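## Task

Put wheels onto the red rod in this exact sequence: one small, then three large. Then set the rod down on the table gently and keep the other rod free of wheels. Once any wheel is on the rod, striking that wheel or the rod against the table or against a part not on the rod counts as failure. Finish by releasing everything and pulling the grippers away. Anything that stays in place only because the robot holds it is not counted as done.

## Robot and tools

Robot: two xArm7 arms with parallel grippers, named left_arm and right_arm. Bases in the scene frame: left_arm at (-0.031, +0.436, 0) m, right_arm at (-0.005, -0.281, 0) m, each turned slightly about z. The names are labels only, not sides of any image.

Frames: the scene frame has its origin on the table top midway between the arms, +z up, +x out over the table, and left_arm on the +y side. Reported gripper poses use this frame: end_effector_position in metres plus end_effector_quat_wxyz, and velocities in m/s and rad/s. Printed positions can be off a little, more at long reach. Each gripper has its own axes: fingers point along +z and close along y. The reported point sits between the pads when closed, about 2 cm short of the fingertips; closing pushes the tips about 10 mm further along +z.

execute_actions(actions): a list of actions run one after another. Each action is a table of at most 15 rows; each row lasts one control step (1/30 s), and if fewer than 15 rows are given the last one repeats to fill 15 steps. A row is one flat list of 14 numbers, each in [-1, 1], covering both arms even if one is idle: dx, dy, dz, rx, ry, rz, opening for left_arm, then the same seven for right_arm. dx..rz are an offset in that gripper's own axes from its measured pose at the start of the action (for the first action in a call, the last pose a result reported in this scene). Every row counts from that same start pose, not from the row before. Scale: 1.0 = 0.6 m or 180 degrees; rx, ry, rz form a single rotation vector. opening is absolute, not an offset: +1 fully open (0.084 m), -1 closed. An empty list just returns state and images.

Each step the commanded pose is clipped to within 70 mm and 16 degrees of the measured one, so a far target may need several actions; after an action an arm travels at most to its last clipped pose. If position and orientation conflict, position wins. Elbows stop just short of straight. "Hand target" lines show where each gripper is currently being driven.

move(target, speed, blocking): target is one 14-number row laid out as above, offsets in each gripper's own axes measured from the pose in this scene's latest result that shows one; opening is absolute and sent at the start. Each gripper goes in a straight line toward its target; both paths finish together, lasting 0.5 to 10 s (cut off at 10 s). speed is the top path speed in m/s, 0.002 to 0.5, default 0.25; turning is capped at twice that in rad/s. Paths ignore obstacles and the other arm, and grippers can lag, drift, or exceed speed, especially near full stretch. Faster contact hits harder, and aiming further past a contact presses harder. blocking=false returns after 0.5 s while motion continues; then only wait or stop are accepted until a result shows the move ended. The result adds a "move:" line: ending (done, off_target, moving, held, fault) plus limits acting (paced = pose clipped; held = a check blocked steps, after which the arm may speed up), and each gripper's distance from its target. If only one arm is named, the other finished fine.

wait(seconds): 0 to 10; arms keep their last command; a running move continues, and the wait ends early if it finishes. stop(): brakes a running move (needs room; fingers keep moving). zoom_image(camera, region): camera is cam_left_wrist or cam_right_wrist (both 504x504); region [x0, y0, x1, y1] in pixels from the top-left, at most 504 by 504. show_instructions(): shows the reference images. read_manual(section): licence texts only, default "licences". finished_scene(scene): ends the current scene, given its number, and is final; it reports success and loads the next task.

Result lines: the state line lists both arms' poses and velocities; grip_measured is the actual finger opening on the command scale. Calls that ran actions also list positions at some steps, with HELD marking an arm whose row was partly held back. "pose unreachable" means the clearance check altered or blocked that arm's command. MOTOR HOT appears from 65 °C; at 80 °C an OVER-TEMPERATURE FAULT brakes that arm until it cools. A TORQUE FAULT (contact torque reaching a joint's load limit; limits in N m: waist 46, shoulder 46, upper arm roll 27.6, elbow 27.6, forearm roll 27.6, wrist pitch 18.4, wrist roll 18.4, held weight included) makes the arm back off, hold 10 s and drop the rest of the call.

Gripping: to hold something, keep commanding an opening well below grip_measured; lower squeezes harder (about 24 N per pad up to roughly 6 cm width). Fast closing can squeeze extra hard. Echoing grip_measured still holds parts under about 6 cm, weaker as they get wider.

Idle arm: in a reply's first call send the offset back to its desired pose, then zeros afterwards, always with its intended opening. The robot holds the last command while you think.

Avoid: knocking or placing anything off the table; bumping a threaded wheel or the rod on the table or loose parts; dropping, slamming or shoving hard; letting the arms collide or press on each other. Release and retreat before finishing, so the result stands by itself.

Each tool is called after ">>>" as name([rows], argument=value, ...), one row to a line, values as JSON.

Reference images:

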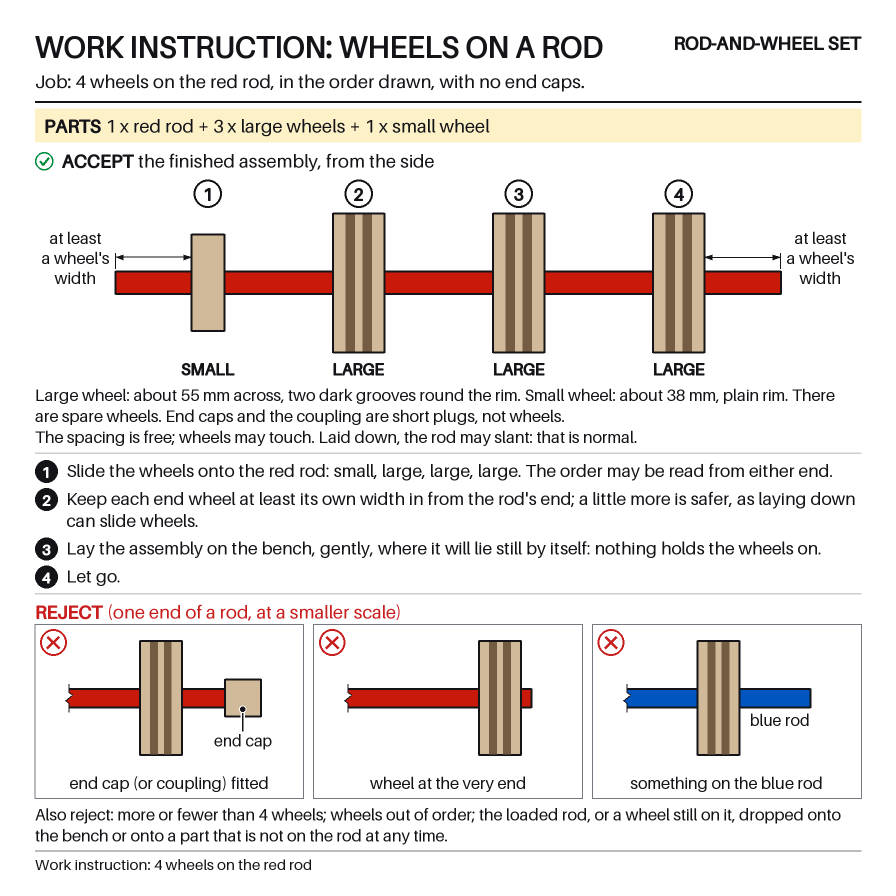

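## Session

>>> execute_actions(actions=[])

Scene clock: 0.00 s.
left_arm: end_effector_position=(+0.2570, +0.2580, +0.3663) grip_measured=-0.54 end_effector_quat_wxyz=(+0.201, +0.955, -0.218, +0.004) end_effector_velocity=(-0.000, -0.000, +0.001) end_effector_angular_velocity=(-0.001, -0.002, -0.001) | right_arm: end_effector_position=(+0.3996, -0.7346, +0.2482) grip_measured=+1.00 end_effector_quat_wxyz=(+0.110, +0.892, -0.435, -0.063) end_effector_velocity=(+0.001, +0.001, -0.000) end_effector_angular_velocity=(+0.001, -0.001, +0.000)
Joint positions: left_arm=[-0.64  -0.552  0.198  0.948 -0.299  1.428  0.111  0.02 ] | right_arm=[-0.934  0.523  0.021  1.878 -0.26   1.419  0.213  0.084]
Joint velocities: left_arm=[-0.001 -0.001  0.     0.001 -0.     0.     0.    -0.   ] | right_arm=[0.    0.    0.001 0.    0.002 0.    0.    0.   ]
Hand target (left_arm): +0.257, +0.258, +0.366; +0.201, +0.955, -0.218, +0.004
Hand target (right_arm): +0.400, -0.735, +0.248; +0.110, +0.892, -0.435, -0.063

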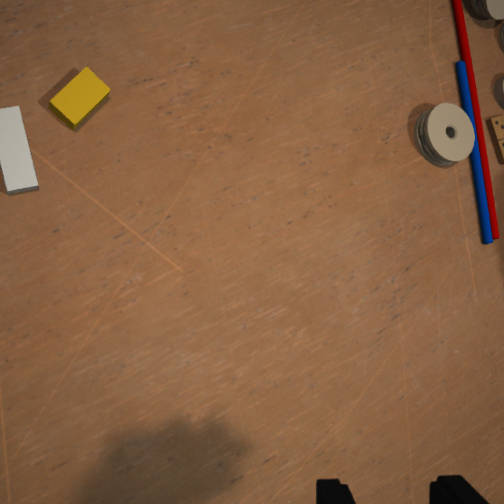

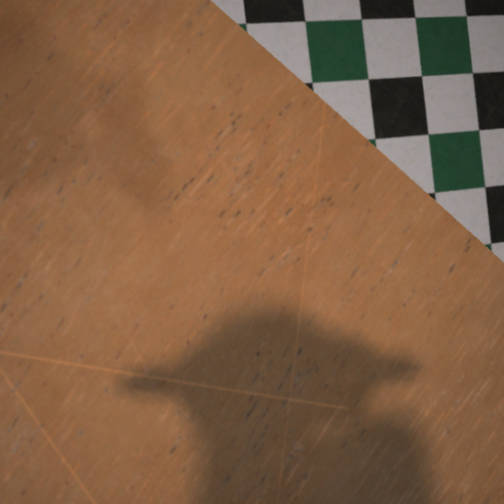

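>>> move(target=[0.1,0.45,0,0.130,-0.003,-0.141,1,-0.2,-0.3,-0.1,0.073,0.042,-0.287,1])

Scene clock: 15.47 s.
left_arm: end_effector_position=(+0.1991, +0.0111, +0.4756) grip_measured=+1.00 end_effector_quat_wxyz=(+0.000, +1.000, +0.001, +0.000) end_effector_velocity=(-0.001, -0.001, +0.002) end_effector_angular_velocity=(+0.003, -0.000, -0.004) | right_arm: end_effector_position=(+0.4751, -0.5237, +0.2627) grip_measured=+1.00 end_effector_quat_wxyz=(-0.000, +1.000, -0.000, +0.001) end_effector_velocity=(+0.001, +0.002, +0.001) end_effector_angular_velocity=(+0.000, -0.002, +0.004)
Joint positions: left_arm=[-0.846  0.206 -0.415  2.087  0.088  1.897 -1.131  0.084] | right_arm=[-0.883  0.214  0.271  1.473 -0.058  1.267 -0.426  0.084]
Joint velocities: left_arm=[-0.008  0.011 -0.002  0.022  0.007  0.015 -0.003  0.   ] | right_arm=[ 0.001 -0.001  0.003  0.     0.001 -0.    -0.    -0.   ]
Hand target (left_arm): +0.199, +0.011, +0.475; -0.000, +1.000, +0.001, +0.000
Hand target (right_arm): +0.475, -0.524, +0.263; -0.000, +1.000, +0.000, +0.001
Off the commanded pose (left_arm): 0.001 m, 0 deg.
Off the commanded pose (right_arm): 0.001 m, 0 deg.
move: done

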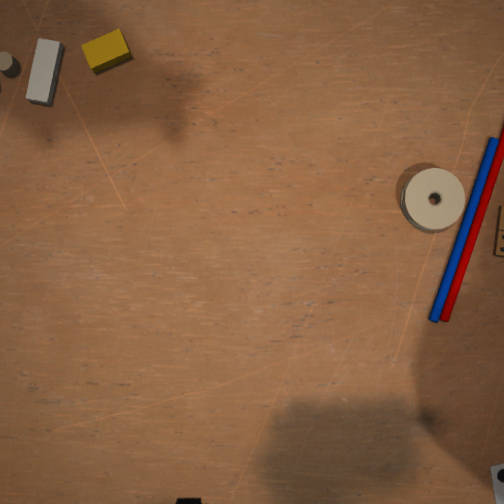

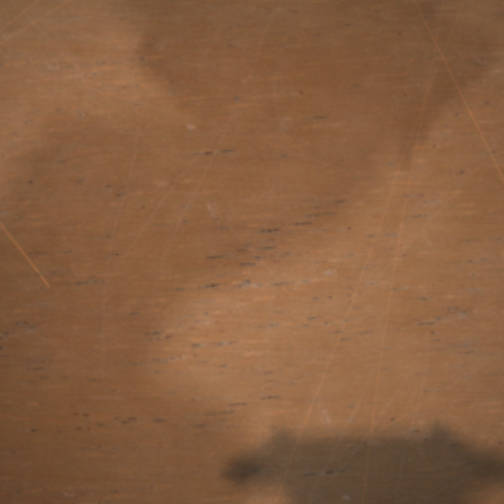

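>>> move(target=[0.2,-0.35,0.1,0,0,0,1,-0.27,-0.42,-0.27,0,0,0,1])

Scene clock: 24.33 s.
left_arm: end_effector_position=(+0.3180, +0.2204, +0.4156) grip_measured=+1.00 end_effector_quat_wxyz=(+0.000, +1.000, -0.000, +0.000) end_effector_velocity=(+0.002, +0.004, -0.001) end_effector_angular_velocity=(+0.000, +0.002, +0.009) | right_arm: end_effector_position=(+0.3130, -0.2715, +0.4231) grip_measured=+1.00 end_effector_quat_wxyz=(-0.000, +1.000, +0.000, -0.001) end_effector_velocity=(-0.000, +0.005, +0.004) end_effector_angular_velocity=(-0.003, -0.008, +0.008)
Joint positions: left_arm=[-0.525 -0.183 -0.107  1.463 -0.019  1.644 -0.535  0.084] | right_arm=[-0.738 -0.527  0.386  1.241  0.193  1.735 -0.195  0.084]
Joint velocities: left_arm=[ 0.005 -0.001  0.006 -0.003  0.    -0.     0.003  0.   ] | right_arm=[ 0.005 -0.006  0.004  0.007  0.003  0.003  0.003  0.   ]
Hand target (left_arm): +0.318, +0.221, +0.415; -0.000, +1.000, +0.001, +0.000
Hand target (right_arm): +0.313, -0.271, +0.424; +0.000, +1.000, +0.001, -0.000
Off the commanded pose (left_arm): 0.001 m, 0 deg.
Off the commanded pose (right_arm): 0.002 m, 0 deg.
move: done

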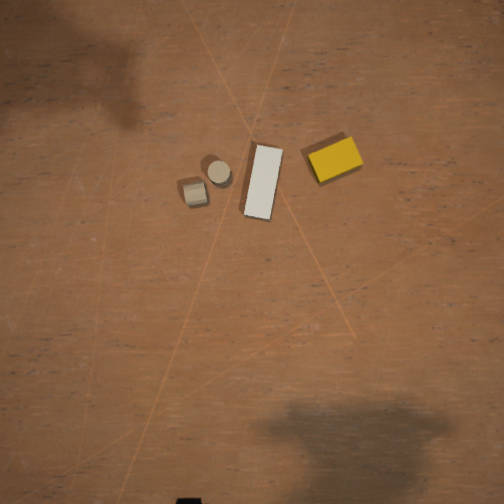

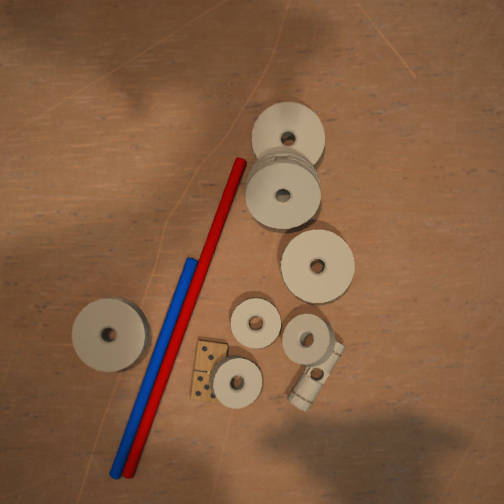

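>>> move(target=[0,0,0,0,0,0,1,0.161,-0.0935,0.505,0,0,0.11,-0.35])

Scene clock: 64.00 s.
left_arm: end_effector_position=(+0.3180, +0.2204, +0.4156) grip_measured=+1.00 end_effector_quat_wxyz=(+0.000, +1.000, -0.000, +0.000) end_effector_velocity=(-0.000, -0.000, +0.000) end_effector_angular_velocity=(-0.001, +0.000, -0.002) | right_arm: end_effector_position=(+0.4093, -0.2165, +0.1205) grip_measured=-0.37 end_effector_quat_wxyz=(-0.000, +0.985, -0.173, -0.001) end_effector_velocity=(-0.001, -0.000, -0.003) end_effector_angular_velocity=(-0.004, +0.008, -0.002)
Joint positions: left_arm=[-0.525 -0.183 -0.107  1.463 -0.019  1.644 -0.535  0.084] | right_arm=[-0.811 -0.024  0.791  0.764  0.026  0.782  0.484  0.028]
Joint velocities: left_arm=[-0.001 -0.    -0.     0.    -0.001  0.     0.001 -0.   ] | right_arm=[ 0.001  0.008  0.     0.    -0.012  0.003  0.012 -0.   ]
Hand target (left_arm): +0.318, +0.220, +0.416; +0.000, +1.000, -0.000, +0.000
Hand target (right_arm): +0.409, -0.217, +0.120; -0.000, +0.985, -0.173, -0.001
Off the commanded pose (left_arm): 0.000 m, 0 deg.
Off the commanded pose (right_arm): 0.001 m, 0 deg.
move: done

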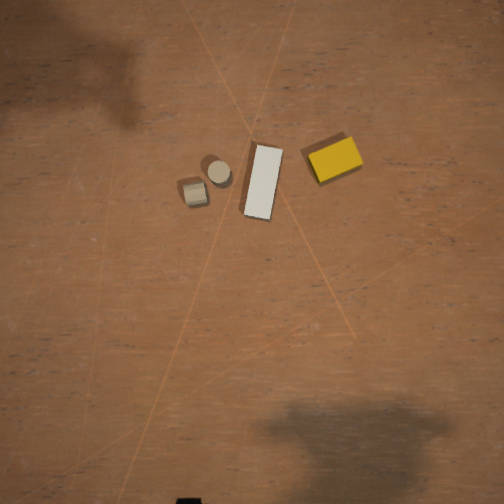

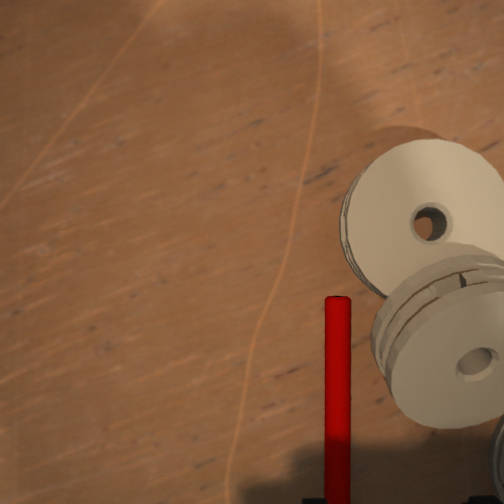

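>>> move(target=[0,0,0,0,0,0,1,-0.018,-0.008,0.11,0,0,0,-0.5], speed=0.1)

>>> move(target=[0,0,0,0,0,0,1,0,0,0.053,0,0,0,-0.5], speed=0.03)

Scene clock: 74.33 s.
left_arm: end_effector_position=(+0.3180, +0.2204, +0.4156) grip_measured=+1.00 end_effector_quat_wxyz=(+0.000, +1.000, -0.000, +0.000) end_effector_velocity=(-0.000, +0.000, -0.000) end_effector_angular_velocity=(+0.000, +0.001, +0.001) | right_arm: end_effector_position=(+0.4011, -0.2086, +0.0549) grip_measured=-0.52 end_effector_quat_wxyz=(-0.000, +0.985, -0.173, -0.000) end_effector_velocity=(-0.001, -0.001, -0.002) end_effector_angular_velocity=(-0.003, +0.003, -0.002)
Joint positions: left_arm=[-0.525 -0.183 -0.107  1.463 -0.019  1.644 -0.535  0.084] | right_arm=[-0.779  0.162  0.768  0.692 -0.203  0.585  0.676  0.021]
Joint velocities: left_arm=[-0.    -0.     0.    -0.001  0.     0.    -0.001  0.   ] | right_arm=[ 0.003  0.004 -0.003 -0.001 -0.008 -0.     0.008 -0.   ]
Hand target (left_arm): +0.318, +0.220, +0.416; +0.000, +1.000, -0.000, +0.000
Hand target (right_arm): +0.401, -0.209, +0.055; -0.000, +0.985, -0.173, -0.001
Off the commanded pose (left_arm): 0.000 m, 0 deg.
Off the commanded pose (right_arm): 0.001 m, 0 deg.
move: done

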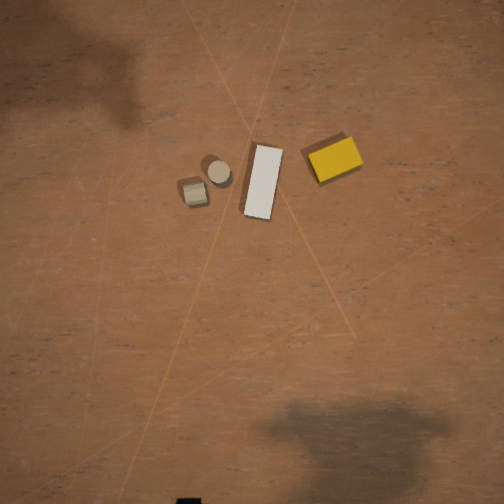

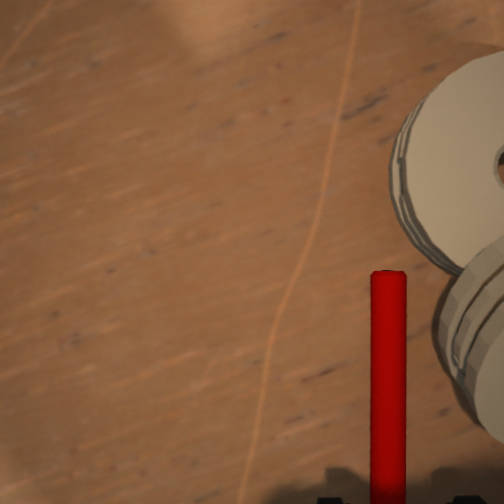

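Scene clock: 75.70 s.
left_arm: end_effector_position=(+0.3180, +0.2204, +0.4156) grip_measured=+1.00 end_effector_quat_wxyz=(+0.000, +1.000, -0.000, +0.000) end_effector_velocity=(-0.000, -0.000, -0.000) end_effector_angular_velocity=(+0.000, +0.001, +0.001) | right_arm: end_effector_position=(+0.4013, -0.2087, +0.0232) grip_measured=-0.52 end_effector_quat_wxyz=(-0.000, +0.985, -0.174, -0.000) end_effector_velocity=(+0.001, +0.000, -0.000) end_effector_angular_velocity=(-0.001, -0.002, +0.000)
Joint positions: left_arm=[-0.525 -0.183 -0.107  1.463 -0.019  1.644 -0.535  0.084] | right_arm=[-0.725  0.271  0.691  0.692 -0.358  0.509  0.788  0.021]
Joint velocities: left_arm=[-0.001  0.001 -0.    -0.    -0.     0.    -0.002 -0.   ] | right_arm=[ 0.003  0.002 -0.002  0.002 -0.004 -0.001  0.004 -0.   ]
Hand target (left_arm): +0.318, +0.220, +0.416; +0.000, +1.000, -0.000, +0.000
Hand target (right_arm): +0.401, -0.209, +0.023; -0.000, +0.985, -0.174, -0.000
Off the commanded pose (left_arm): 0.000 m, 0 deg.
Off the commanded pose (right_arm): 0.000 m, 0 deg.
move: done

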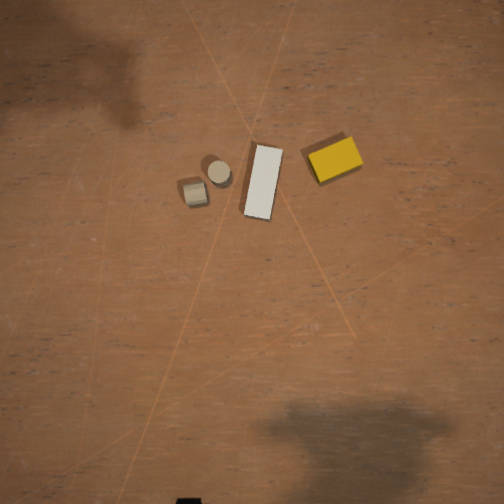

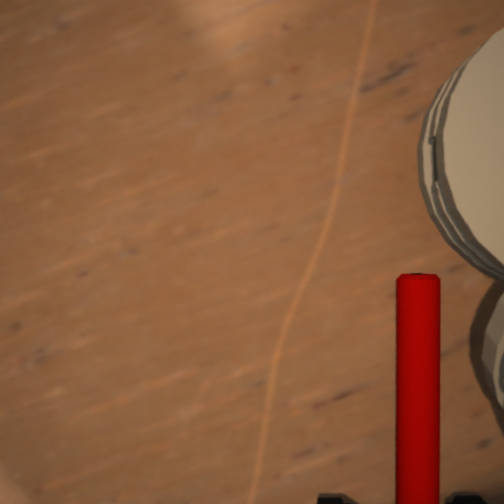

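>>> move(target=[0,0,0,0,0,0,1,0,0.004,0.003,0,0,0,-1], speed=0.03)

>>> move(target=[0,0,0,0,0,0,1,0,0,-0.12,0,0,0,-1], speed=0.1)

>>> move(target=[-0.05,0,0,0,0,0.5,1,-0.16,-0.2,0,0,0,0.389,-1])

Scene clock: 86.53 s.
left_arm: end_effector_position=(+0.3180, +0.2204, +0.4156) grip_measured=+1.00 end_effector_quat_wxyz=(+0.000, +1.000, -0.000, +0.000) end_effector_velocity=(-0.000, -0.000, -0.000) end_effector_angular_velocity=(+0.000, -0.000, +0.001) | right_arm: end_effector_position=(+0.4013, -0.2099, +0.0222) grip_measured=-0.80 end_effector_quat_wxyz=(-0.001, +0.985, -0.173, +0.001) end_effector_velocity=(-0.001, -0.002, -0.002) end_effector_angular_velocity=(+0.002, +0.004, -0.005)
Joint positions: left_arm=[-0.525 -0.183 -0.107  1.463 -0.019  1.644 -0.535  0.084] | right_arm=[-0.727  0.273  0.689  0.689 -0.363  0.502  0.787  0.009]
Joint velocities: left_arm=[-0.001  0.    -0.     0.     0.    -0.    -0.002  0.   ] | right_arm=[-0.001  0.005 -0.005 -0.002 -0.002 -0.002  0.001 -0.   ]
Hand target (left_arm): +0.318, +0.220, +0.416; +0.000, +1.000, -0.000, +0.000
Hand target (right_arm): +0.400, -0.211, +0.021; -0.000, +0.985, -0.174, -0.000
Off the commanded pose (left_arm): 0.000 m, 0 deg.
Off the commanded pose (right_arm): 0.002 m, 0 deg.
move: done

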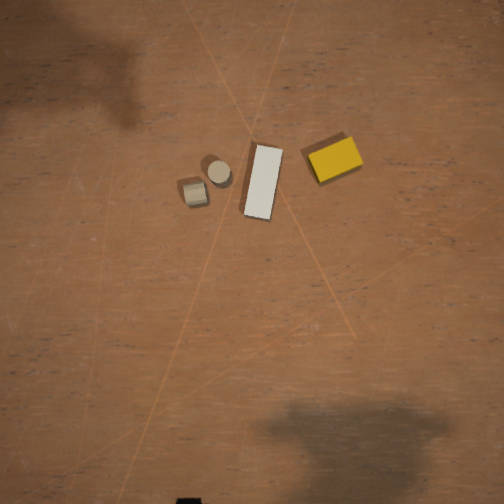

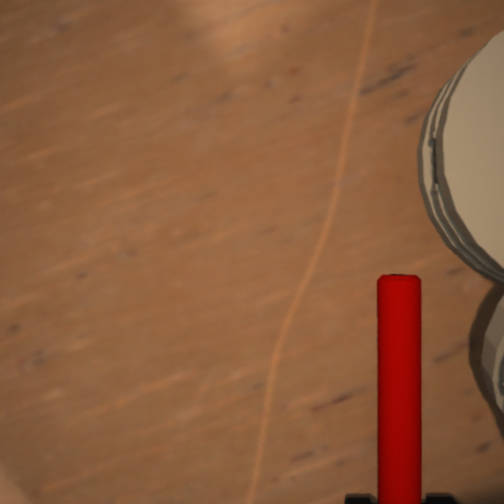

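Scene clock: 87.63 s.
left_arm: end_effector_position=(+0.3180, +0.2204, +0.4156) grip_measured=+1.00 end_effector_quat_wxyz=(+0.000, +1.000, -0.000, +0.000) end_effector_velocity=(+0.000, +0.000, -0.000) end_effector_angular_velocity=(-0.000, +0.000, +0.001) | right_arm: end_effector_position=(+0.4006, -0.2096, +0.0937) grip_measured=-0.80 end_effector_quat_wxyz=(-0.001, +0.985, -0.172, +0.001) end_effector_velocity=(+0.001, +0.001, +0.002) end_effector_angular_velocity=(+0.001, -0.003, +0.003)
Joint positions: left_arm=[-0.525 -0.183 -0.107  1.463 -0.019  1.644 -0.535  0.084] | right_arm=[-0.801  0.023  0.801  0.709 -0.024  0.691  0.539  0.009]
Joint velocities: left_arm=[ 0.001  0.001 -0.     0.    -0.    -0.     0.     0.   ] | right_arm=[ 0.002 -0.005  0.     0.002  0.007  0.002 -0.006 -0.   ]
Hand target (left_arm): +0.318, +0.220, +0.416; +0.000, +1.000, -0.000, +0.000
Hand target (right_arm): +0.401, -0.210, +0.094; -0.001, +0.985, -0.172, +0.001
Off the commanded pose (left_arm): 0.000 m, 0 deg.
Off the commanded pose (right_arm): 0.001 m, 0 deg.
move: done

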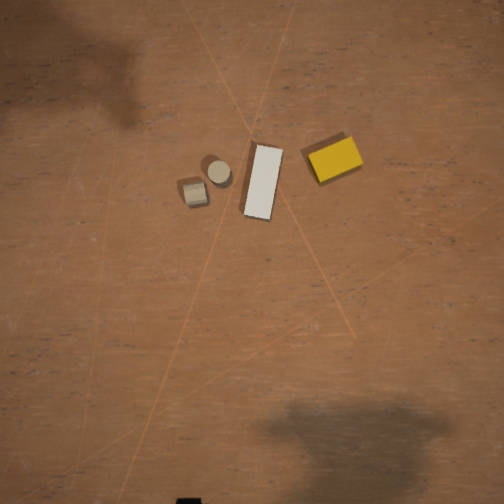

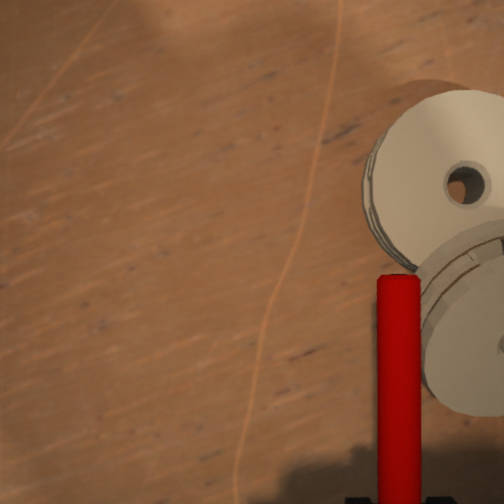

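Scene clock: 91.20 s.
left_arm: end_effector_position=(+0.2882, +0.2205, +0.4155) grip_measured=+1.00 end_effector_quat_wxyz=(-0.000, -0.707, +0.707, -0.000) end_effector_velocity=(+0.000, -0.000, +0.001) end_effector_angular_velocity=(-0.002, -0.001, -0.004) | right_arm: end_effector_position=(+0.3507, -0.0644, +0.0934) grip_measured=-0.80 end_effector_quat_wxyz=(+0.001, -0.708, +0.706, +0.000) end_effector_velocity=(+0.000, -0.000, -0.000) end_effector_angular_velocity=(-0.002, +0.001, -0.005)
Joint positions: left_arm=[-0.689 -0.265  0.     1.382 -0.     1.647  0.977  0.084] | right_arm=[-0.594  0.054  0.966  0.726 -0.069  0.696  2.168  0.009]
Joint velocities: left_arm=[ 0.    -0.     0.     0.001 -0.001 -0.     0.004 -0.   ] | right_arm=[ 0.002  0.003 -0.002  0.002 -0.006  0.002  0.01  -0.   ]
Hand target (left_arm): +0.288, +0.220, +0.416; +0.000, +0.707, -0.707, +0.000
Hand target (right_arm): +0.351, -0.064, +0.093; -0.001, +0.708, -0.706, -0.000
Off the commanded pose (left_arm): 0.000 m, 0 deg.
Off the commanded pose (right_arm): 0.001 m, 0 deg.
move: done

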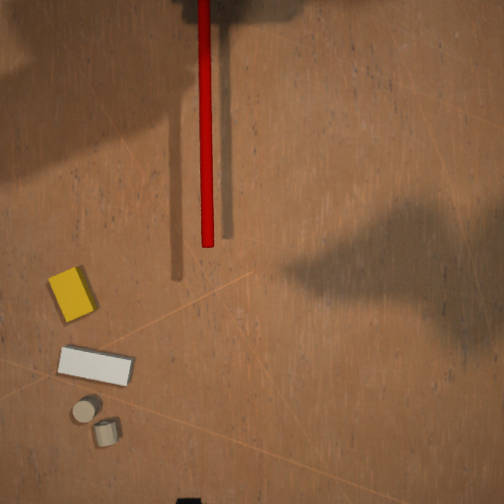

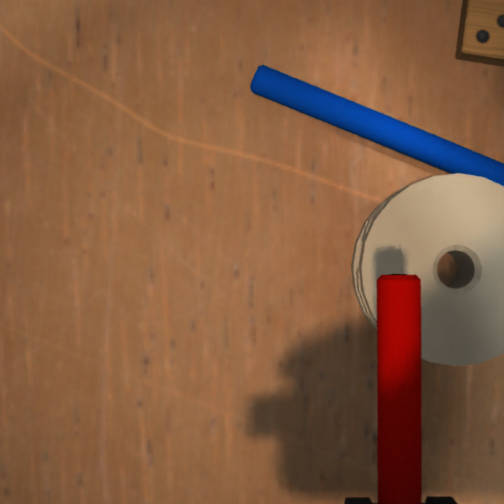

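>>> move(target=[-0.1,0,0,0,0,0,1,-0.15,0,0.06,0,0,0,-1], speed=0.15)

>>> move(target=[0,0,0,0,0,0,1,0,0,0.058,0,0,0,-1], speed=0.03)

>>> move(target=[0,0,0,0,0,0,1,0,0,0,0,0,0,-0.3])

>>> move(target=[0,0,0,0,0,0,-0.3,0.1,0,-0.2,0,0,0,0.3])

>>> move(target=[0.33,-0.105,0.5,0,0,0,-0.3,0.345,0.043,-0.03,0,0,0,0.3])

Scene clock: 106.37 s.
left_arm: end_effector_position=(+0.2880, +0.2803, +0.4153) grip_measured=+1.00 end_effector_quat_wxyz=(-0.000, -0.707, +0.707, -0.000) end_effector_velocity=(+0.001, +0.001, +0.001) end_effector_angular_velocity=(-0.002, -0.002, +0.003) | right_arm: end_effector_position=(+0.3507, +0.0250, +0.0576) grip_measured=-0.80 end_effector_quat_wxyz=(+0.000, -0.707, +0.707, +0.000) end_effector_velocity=(-0.001, +0.001, -0.000) end_effector_angular_velocity=(-0.002, -0.000, +0.003)
Joint positions: left_arm=[-0.649 -0.364  0.074  1.296  0.026  1.659  1.089  0.084] | right_arm=[-0.321  0.402  0.868  0.923 -0.475  0.711  2.622  0.009]
Joint velocities: left_arm=[ 0.001 -0.002  0.002  0.001  0.     0.     0.    -0.   ] | right_arm=[ 0.006  0.002 -0.002  0.002 -0.003  0.003  0.003  0.   ]
Hand target (left_arm): +0.288, +0.281, +0.415; +0.000, +0.707, -0.707, +0.000
Hand target (right_arm): +0.350, +0.025, +0.057; -0.000, +0.708, -0.707, -0.000
Off the commanded pose (left_arm): 0.000 m, 0 deg.
Off the commanded pose (right_arm): 0.001 m, 0 deg.
move: done

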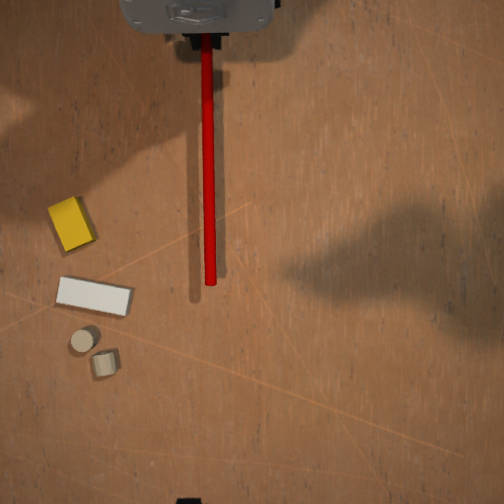

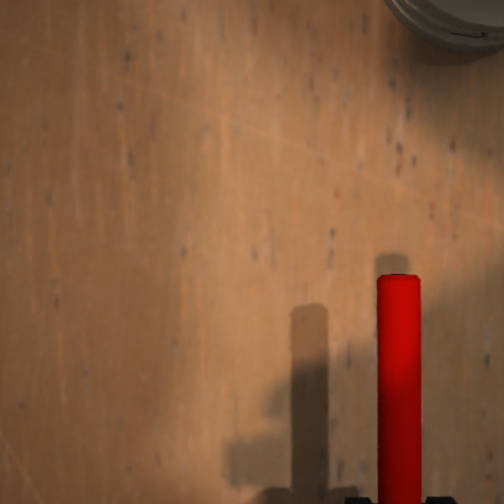

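Scene clock: 107.83 s.
left_arm: end_effector_position=(+0.2880, +0.2803, +0.4153) grip_measured=+1.00 end_effector_quat_wxyz=(-0.000, -0.707, +0.707, -0.000) end_effector_velocity=(+0.000, -0.000, +0.000) end_effector_angular_velocity=(-0.001, -0.000, +0.003) | right_arm: end_effector_position=(+0.3510, +0.0250, +0.0230) grip_measured=-0.80 end_effector_quat_wxyz=(+0.001, -0.707, +0.707, -0.000) end_effector_velocity=(+0.001, -0.000, -0.000) end_effector_angular_velocity=(-0.001, -0.002, -0.001)
Joint positions: left_arm=[-0.649 -0.364  0.074  1.296  0.026  1.659  1.089  0.084] | right_arm=[-0.254  0.488  0.782  0.924 -0.58   0.647  2.694  0.009]
Joint velocities: left_arm=[ 0.001  0.     0.     0.001 -0.001 -0.    -0.002 -0.   ] | right_arm=[ 0.001 -0.001 -0.002  0.    -0.002 -0.001  0.002  0.   ]
Hand target (left_arm): +0.288, +0.280, +0.415; +0.000, +0.707, -0.707, +0.000
Hand target (right_arm): +0.351, +0.025, +0.023; -0.000, +0.707, -0.707, +0.000
Off the commanded pose (left_arm): 0.000 m, 0 deg.
Off the commanded pose (right_arm): 0.000 m, 0 deg.
move: done

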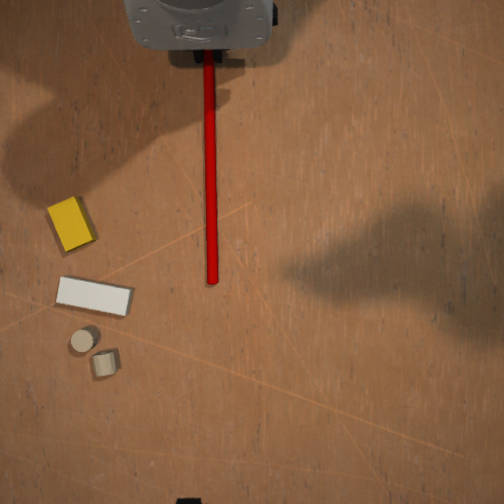

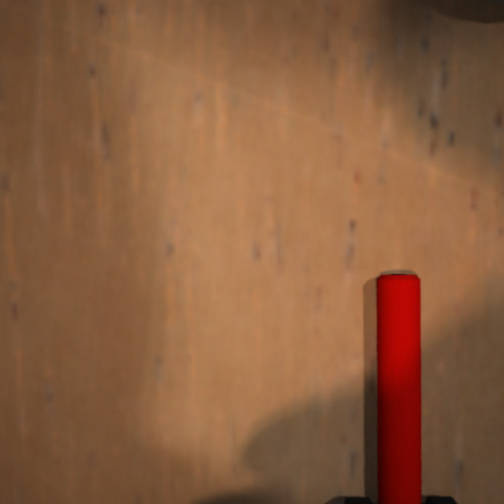

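Scene clock: 108.33 s.
left_arm: end_effector_position=(+0.2880, +0.2803, +0.4153) grip_measured=+1.00 end_effector_quat_wxyz=(-0.000, -0.707, +0.707, -0.000) end_effector_velocity=(-0.000, +0.000, -0.000) end_effector_angular_velocity=(-0.001, +0.001, +0.001) | right_arm: end_effector_position=(+0.3510, +0.0250, +0.0230) grip_measured=-0.32 end_effector_quat_wxyz=(+0.001, -0.707, +0.707, -0.000) end_effector_velocity=(+0.000, -0.000, +0.000) end_effector_angular_velocity=(-0.000, -0.000, -0.001)
Joint positions: left_arm=[-0.649 -0.364  0.074  1.296  0.026  1.659  1.089  0.084] | right_arm=[-0.254  0.488  0.782  0.924 -0.58   0.647  2.693  0.03 ]
Joint velocities: left_arm=[ 0.001 -0.    -0.    -0.    -0.001  0.    -0.    -0.   ] | right_arm=[-0.    -0.001 -0.     0.     0.001  0.    -0.     0.   ]
Hand target (left_arm): +0.288, +0.280, +0.415; +0.000, +0.707, -0.707, +0.000
Hand target (right_arm): +0.351, +0.025, +0.023; -0.001, +0.707, -0.707, +0.000
Off the commanded pose (left_arm): 0.000 m, 0 deg.
Off the commanded pose (right_arm): 0.000 m, 0 deg.
move: done

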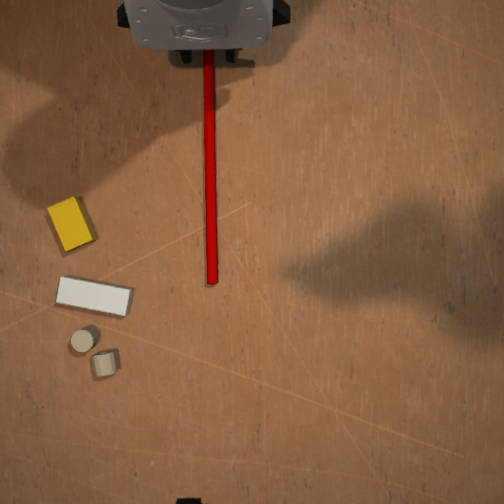

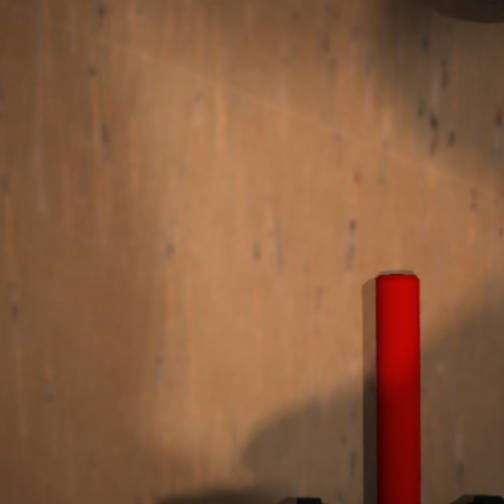

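Scene clock: 109.47 s.
left_arm: end_effector_position=(+0.2880, +0.2803, +0.4153) grip_measured=-0.32 end_effector_quat_wxyz=(-0.000, -0.707, +0.707, -0.000) end_effector_velocity=(-0.000, +0.000, -0.000) end_effector_angular_velocity=(+0.001, +0.000, +0.000) | right_arm: end_effector_position=(+0.3503, -0.0345, +0.1425) grip_measured=+0.29 end_effector_quat_wxyz=(+0.000, -0.708, +0.706, +0.000) end_effector_velocity=(+0.001, +0.000, +0.002) end_effector_angular_velocity=(+0.006, -0.003, +0.000)
Joint positions: left_arm=[-0.649 -0.364  0.074  1.296  0.026  1.659  1.089  0.03 ] | right_arm=[-0.536 -0.03   0.965  0.836  0.033  0.853  2.151  0.056]
Joint velocities: left_arm=[ 0.    -0.     0.    -0.001  0.001 -0.    -0.     0.   ] | right_arm=[ 0.    -0.008 -0.004 -0.     0.013 -0.002 -0.013 -0.   ]
Hand target (left_arm): +0.288, +0.280, +0.415; +0.000, +0.707, -0.707, +0.000
Hand target (right_arm): +0.351, -0.035, +0.143; -0.001, +0.708, -0.706, -0.000
Off the commanded pose (left_arm): 0.000 m, 0 deg.
Off the commanded pose (right_arm): 0.001 m, 0 deg.
move: done

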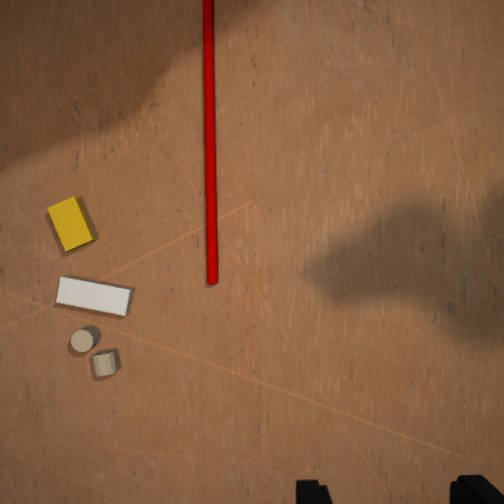

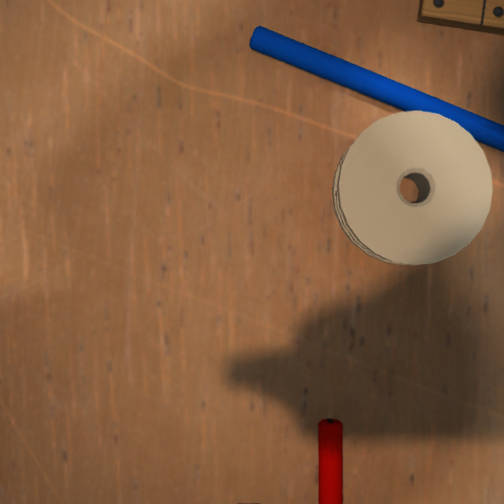

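Scene clock: 111.43 s.
left_arm: end_effector_position=(+0.3521, +0.0814, +0.1164) grip_measured=-0.32 end_effector_quat_wxyz=(+0.000, -0.707, +0.707, -0.001) end_effector_velocity=(-0.005, +0.001, -0.007) end_effector_angular_velocity=(+0.011, +0.012, -0.006) | right_arm: end_effector_position=(+0.3256, -0.2414, +0.1606) grip_measured=+0.29 end_effector_quat_wxyz=(+0.001, -0.708, +0.706, -0.000) end_effector_velocity=(-0.000, -0.001, +0.000) end_effector_angular_velocity=(+0.000, -0.001, -0.002)
Joint positions: left_arm=[-0.775  0.296 -0.073  1.157  0.029  0.86   0.804  0.03 ] | right_arm=[-0.613 -0.452  0.542  0.538  0.281  0.95   1.459  0.056]
Joint velocities: left_arm=[-0.002  0.009 -0.002 -0.006  0.001  0.001  0.001 -0.   ] | right_arm=[-0.001 -0.002 -0.002 -0.001  0.     0.    -0.001 -0.   ]
Hand target (left_arm): +0.352, +0.081, +0.116; -0.000, +0.707, -0.707, +0.000
Hand target (right_arm): +0.326, -0.242, +0.161; -0.001, +0.708, -0.706, +0.000
Off the commanded pose (left_arm): 0.002 m, 0 deg.
Off the commanded pose (right_arm): 0.001 m, 0 deg.
move: done

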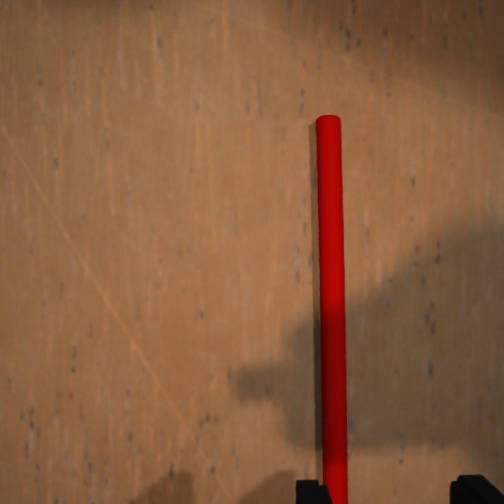

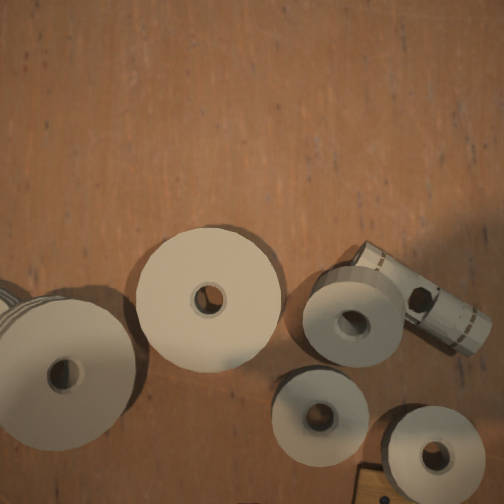

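>>> move(target=[-0.005,-0.002,0.13,0,0,0,-0.3,0.006,-0.011,0.09,0,0,0.11,0.1], speed=0.15)

>>> move(target=[0,0,0.027,0,0,0,-0.3,0,0,0.08,0,0,0,0.1], speed=0.05)

Scene clock: 126.80 s.
left_arm: end_effector_position=(+0.3537, +0.0840, +0.0387) grip_measured=-0.32 end_effector_quat_wxyz=(+0.001, -0.707, +0.707, -0.001) end_effector_velocity=(+0.002, -0.001, +0.002) end_effector_angular_velocity=(-0.005, -0.006, +0.001) | right_arm: end_effector_position=(+0.3325, -0.2451, +0.1068) grip_measured=+0.09 end_effector_quat_wxyz=(+0.001, -0.576, +0.817, -0.000) end_effector_velocity=(+0.001, +0.000, +0.000) end_effector_angular_velocity=(-0.003, -0.003, -0.002)
Joint positions: left_arm=[-0.776  0.438 -0.063  1.108  0.045  0.668  0.799  0.03 ] | right_arm=[-0.704 -0.31   0.655  0.479  0.278  0.745  1.809  0.048]
Joint velocities: left_arm=[ 0.    -0.002 -0.     0.002  0.001 -0.003 -0.001  0.   ] | right_arm=[-0.001  0.001  0.004  0.001 -0.004 -0.004  0.008 -0.   ]
Hand target (left_arm): +0.353, +0.084, +0.038; -0.001, +0.707, -0.707, +0.001
Hand target (right_arm): +0.332, -0.245, +0.107; +0.001, -0.576, +0.817, -0.000
Off the commanded pose (left_arm): 0.001 m, 0 deg.
Off the commanded pose (right_arm): 0.000 m, 0 deg.
move: done

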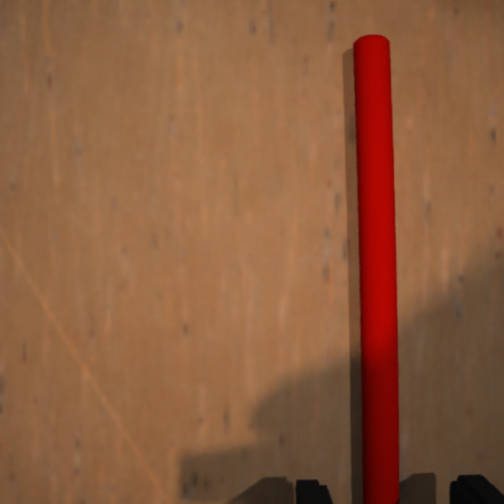

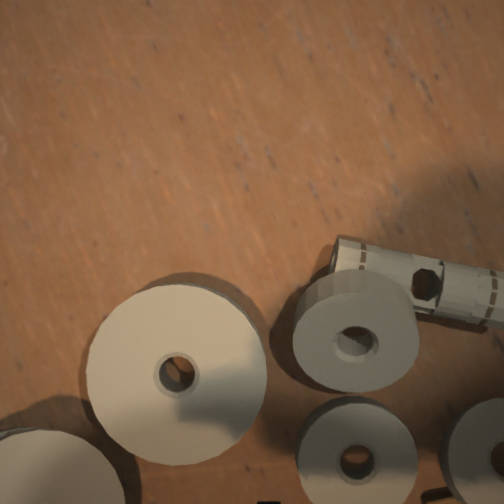

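Scene clock: 128.10 s.
left_arm: end_effector_position=(+0.3543, +0.0834, +0.0239) grip_measured=-0.32 end_effector_quat_wxyz=(+0.001, -0.707, +0.707, -0.003) end_effector_velocity=(-0.001, +0.000, -0.001) end_effector_angular_velocity=(+0.001, +0.002, -0.003) | right_arm: end_effector_position=(+0.3328, -0.2453, +0.0590) grip_measured=+0.09 end_effector_quat_wxyz=(+0.001, -0.576, +0.817, -0.000) end_effector_velocity=(+0.001, +0.000, -0.000) end_effector_angular_velocity=(-0.002, -0.002, +0.002)
Joint positions: left_arm=[-0.778  0.471 -0.061  1.107  0.049  0.632  0.796  0.03 ] | right_arm=[-0.753 -0.141  0.713  0.435  0.179  0.547  1.89   0.048]
Joint velocities: left_arm=[-0.001  0.002 -0.    -0.001  0.    -0.001  0.001  0.   ] | right_arm=[-0.001  0.002  0.002  0.001 -0.007 -0.003  0.005 -0.   ]
Hand target (left_arm): +0.354, +0.084, +0.022; -0.001, +0.707, -0.707, +0.001
Hand target (right_arm): +0.333, -0.245, +0.059; +0.001, -0.576, +0.817, -0.000
Off the commanded pose (left_arm): 0.002 m, 0 deg.
Off the commanded pose (right_arm): 0.000 m, 0 deg.
move: done

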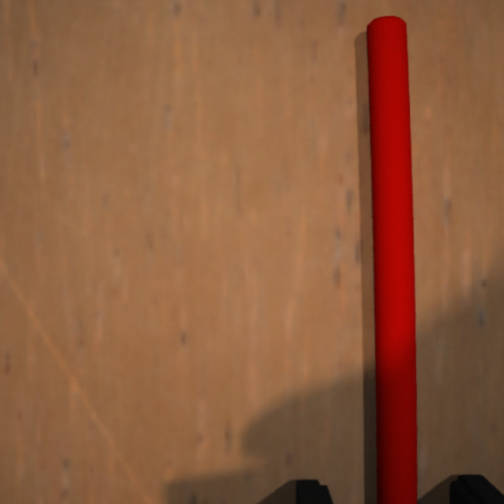

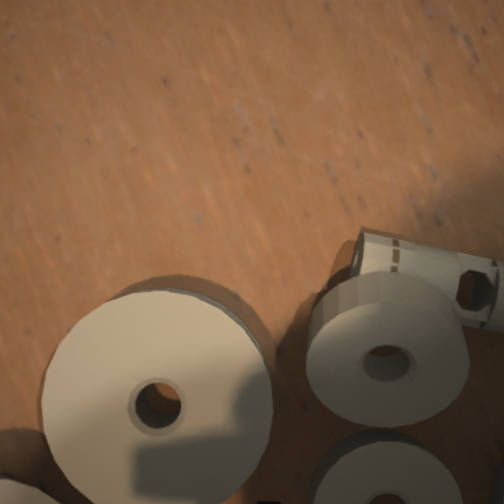

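>>> move(target=[0,0,-0.002,0,0,0,-1,0,0,0.063,0,0,0,0.1], speed=0.03)

>>> move(target=[0,0,0,0,0,0,-1,0,0.004,0,0,0,0,-0.6], speed=0.03)

>>> move(target=[-0.1,-0.07,-0.4,0,0,0,-1,0,0,-0.35,0,0,-0.11,-0.6], speed=0.2)

Scene clock: 138.53 s.
left_arm: end_effector_position=(+0.3538, +0.0842, +0.0242) grip_measured=-0.80 end_effector_quat_wxyz=(+0.001, -0.707, +0.707, -0.001) end_effector_velocity=(-0.000, -0.000, +0.000) end_effector_angular_velocity=(-0.001, +0.000, +0.001) | right_arm: end_effector_position=(+0.3328, -0.2454, +0.0212) grip_measured=+0.09 end_effector_quat_wxyz=(+0.001, -0.576, +0.817, -0.000) end_effector_velocity=(+0.001, -0.001, +0.001) end_effector_angular_velocity=(-0.001, -0.003, -0.002)
Joint positions: left_arm=[-0.777  0.469 -0.061  1.106  0.049  0.635  0.796  0.009] | right_arm=[-0.8    0.033  0.721  0.42  -0.056  0.395  2.06   0.048]
Joint velocities: left_arm=[-0.    -0.001  0.    -0.    -0.001 -0.     0.    -0.   ] | right_arm=[-0.002 -0.001 -0.001  0.001 -0.003 -0.001  0.002  0.   ]
Hand target (left_arm): +0.354, +0.083, +0.025; -0.001, +0.707, -0.707, +0.003
Hand target (right_arm): +0.333, -0.245, +0.021; +0.001, -0.576, +0.817, -0.001
Off the commanded pose (left_arm): 0.001 m, 0 deg.
Off the commanded pose (right_arm): 0.000 m, 0 deg.
move: done

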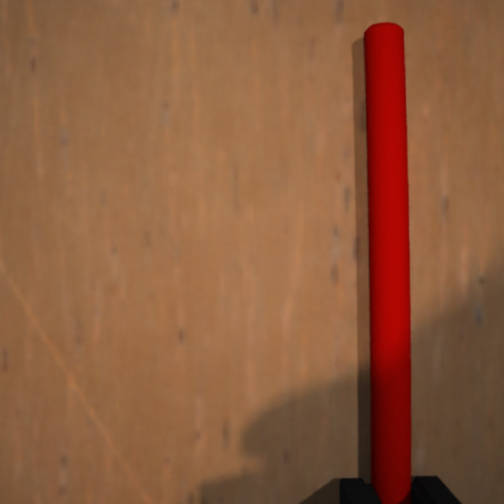

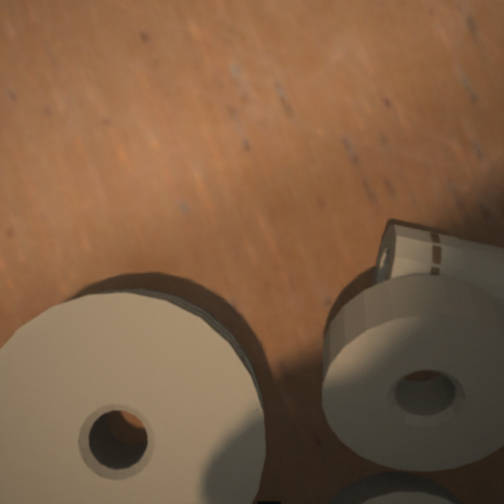

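Scene clock: 139.23 s.
left_arm: end_effector_position=(+0.3538, +0.0842, +0.0242) grip_measured=-0.80 end_effector_quat_wxyz=(+0.001, -0.707, +0.707, -0.001) end_effector_velocity=(+0.000, -0.000, +0.000) end_effector_angular_velocity=(-0.001, -0.000, +0.001) | right_arm: end_effector_position=(+0.3306, -0.2446, +0.0212) grip_measured=-0.12 end_effector_quat_wxyz=(+0.001, -0.576, +0.817, -0.001) end_effector_velocity=(-0.000, +0.001, +0.000) end_effector_angular_velocity=(-0.000, +0.000, +0.002)
Joint positions: left_arm=[-0.777  0.47  -0.061  1.106  0.049  0.635  0.796  0.009] | right_arm=[-0.798  0.025  0.724  0.413 -0.043  0.393  2.054  0.039]
Joint velocities: left_arm=[-0.    -0.    -0.     0.001 -0.    -0.    -0.002  0.   ] | right_arm=[ 0.001 -0.001  0.001 -0.001  0.001  0.    -0.001  0.   ]
Hand target (left_arm): +0.354, +0.084, +0.024; -0.001, +0.707, -0.707, +0.001
Hand target (right_arm): +0.331, -0.245, +0.021; +0.001, -0.576, +0.817, -0.000
Off the commanded pose (left_arm): 0.000 m, 0 deg.
Off the commanded pose (right_arm): 0.000 m, 0 deg.
move: done

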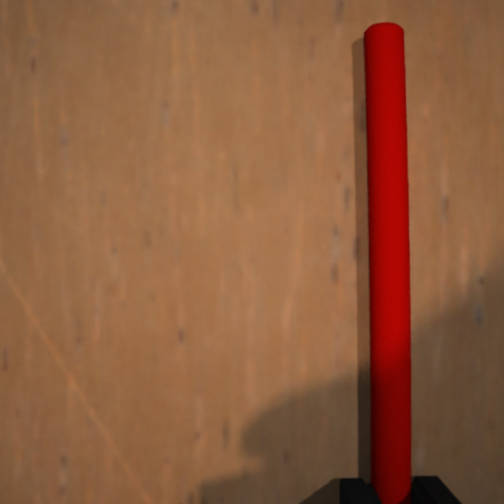

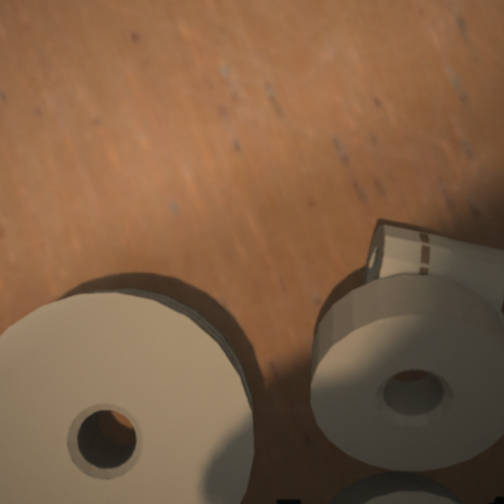

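Scene clock: 140.97 s.
left_arm: end_effector_position=(+0.3944, +0.1451, +0.2634) grip_measured=-0.80 end_effector_quat_wxyz=(+0.000, -0.707, +0.707, -0.000) end_effector_velocity=(+0.003, -0.000, +0.008) end_effector_angular_velocity=(-0.009, -0.013, +0.002) | right_arm: end_effector_position=(+0.3297, -0.2438, +0.2307) grip_measured=-0.12 end_effector_quat_wxyz=(+0.001, -0.709, +0.706, +0.000) end_effector_velocity=(+0.002, +0.001, +0.003) end_effector_angular_velocity=(-0.001, -0.006, +0.003)
Joint positions: left_arm=[-0.677  0.131 -0.02   1.378  0.003  1.246  0.969  0.009] | right_arm=[-0.667 -0.539  0.522  0.693  0.281  1.185  1.424  0.039]
Joint velocities: left_arm=[ 0.001 -0.007  0.002  0.01  -0.     0.001  0.001  0.   ] | right_arm=[ 0.001 -0.003 -0.     0.006  0.001  0.002 -0.001 -0.   ]
Hand target (left_arm): +0.395, +0.145, +0.264; -0.001, +0.707, -0.707, +0.001
Hand target (right_arm): +0.330, -0.244, +0.231; -0.001, +0.709, -0.706, +0.000
Off the commanded pose (left_arm): 0.001 m, 0 deg.
Off the commanded pose (right_arm): 0.001 m, 0 deg.
move: done

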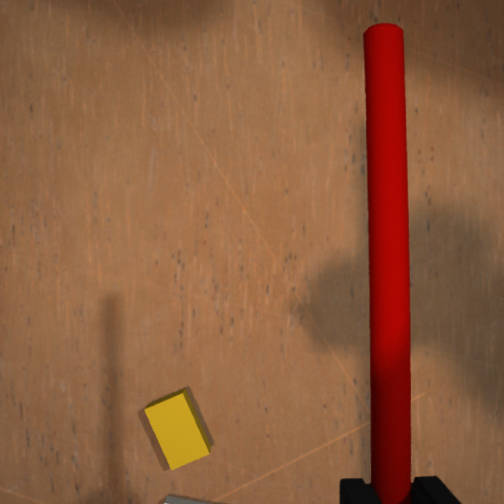

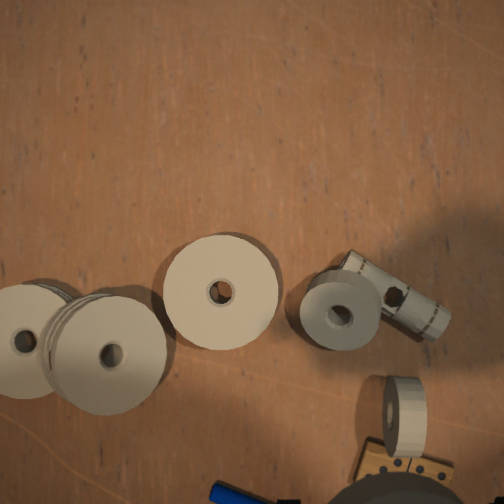

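>>> move(target=[0,0,0,0,0,0,-1,-0.256,-0.108,-0.024,0,-0.5,0,-0.6])

Scene clock: 152.87 s.
left_arm: end_effector_position=(+0.3944, +0.1451, +0.2634) grip_measured=-0.80 end_effector_quat_wxyz=(+0.000, -0.707, +0.707, -0.000) end_effector_velocity=(-0.000, +0.000, -0.000) end_effector_angular_velocity=(+0.000, +0.001, +0.001) | right_arm: end_effector_position=(+0.3946, -0.0908, +0.2461) grip_measured=-0.12 end_effector_quat_wxyz=(+0.501, -0.501, +0.498, +0.500) end_effector_velocity=(-0.000, +0.000, -0.000) end_effector_angular_velocity=(+0.004, +0.000, +0.000)
Joint positions: left_arm=[-0.677  0.131 -0.02   1.378  0.003  1.246  0.969  0.009] | right_arm=[-0.553  0.183  0.217  0.784  1.412  1.635  0.599  0.039]
Joint velocities: left_arm=[ 0.    -0.    -0.    -0.001 -0.    -0.    -0.001 -0.   ] | right_arm=[ 0.001  0.002 -0.    -0.     0.002  0.002 -0.002 -0.   ]
Hand target (left_arm): +0.394, +0.145, +0.263; -0.000, +0.707, -0.707, +0.000
Hand target (right_arm): +0.394, -0.091, +0.246; +0.501, -0.501, +0.498, +0.500
Off the commanded pose (left_arm): 0.000 m, 0 deg.
Off the commanded pose (right_arm): 0.001 m, 0 deg.
move: done

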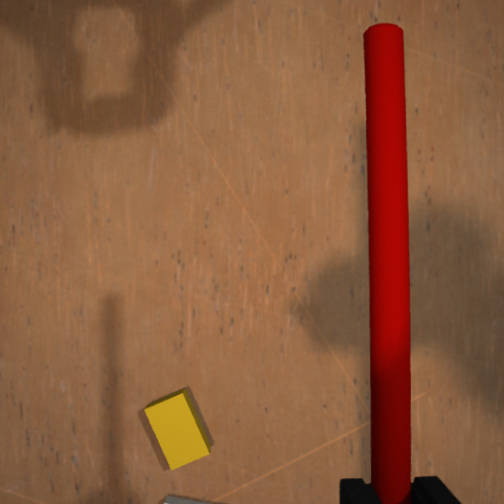

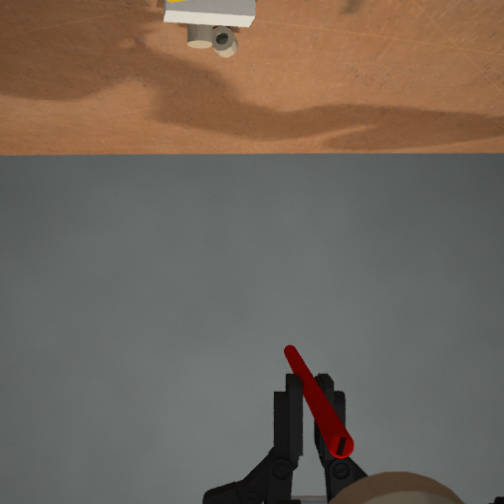

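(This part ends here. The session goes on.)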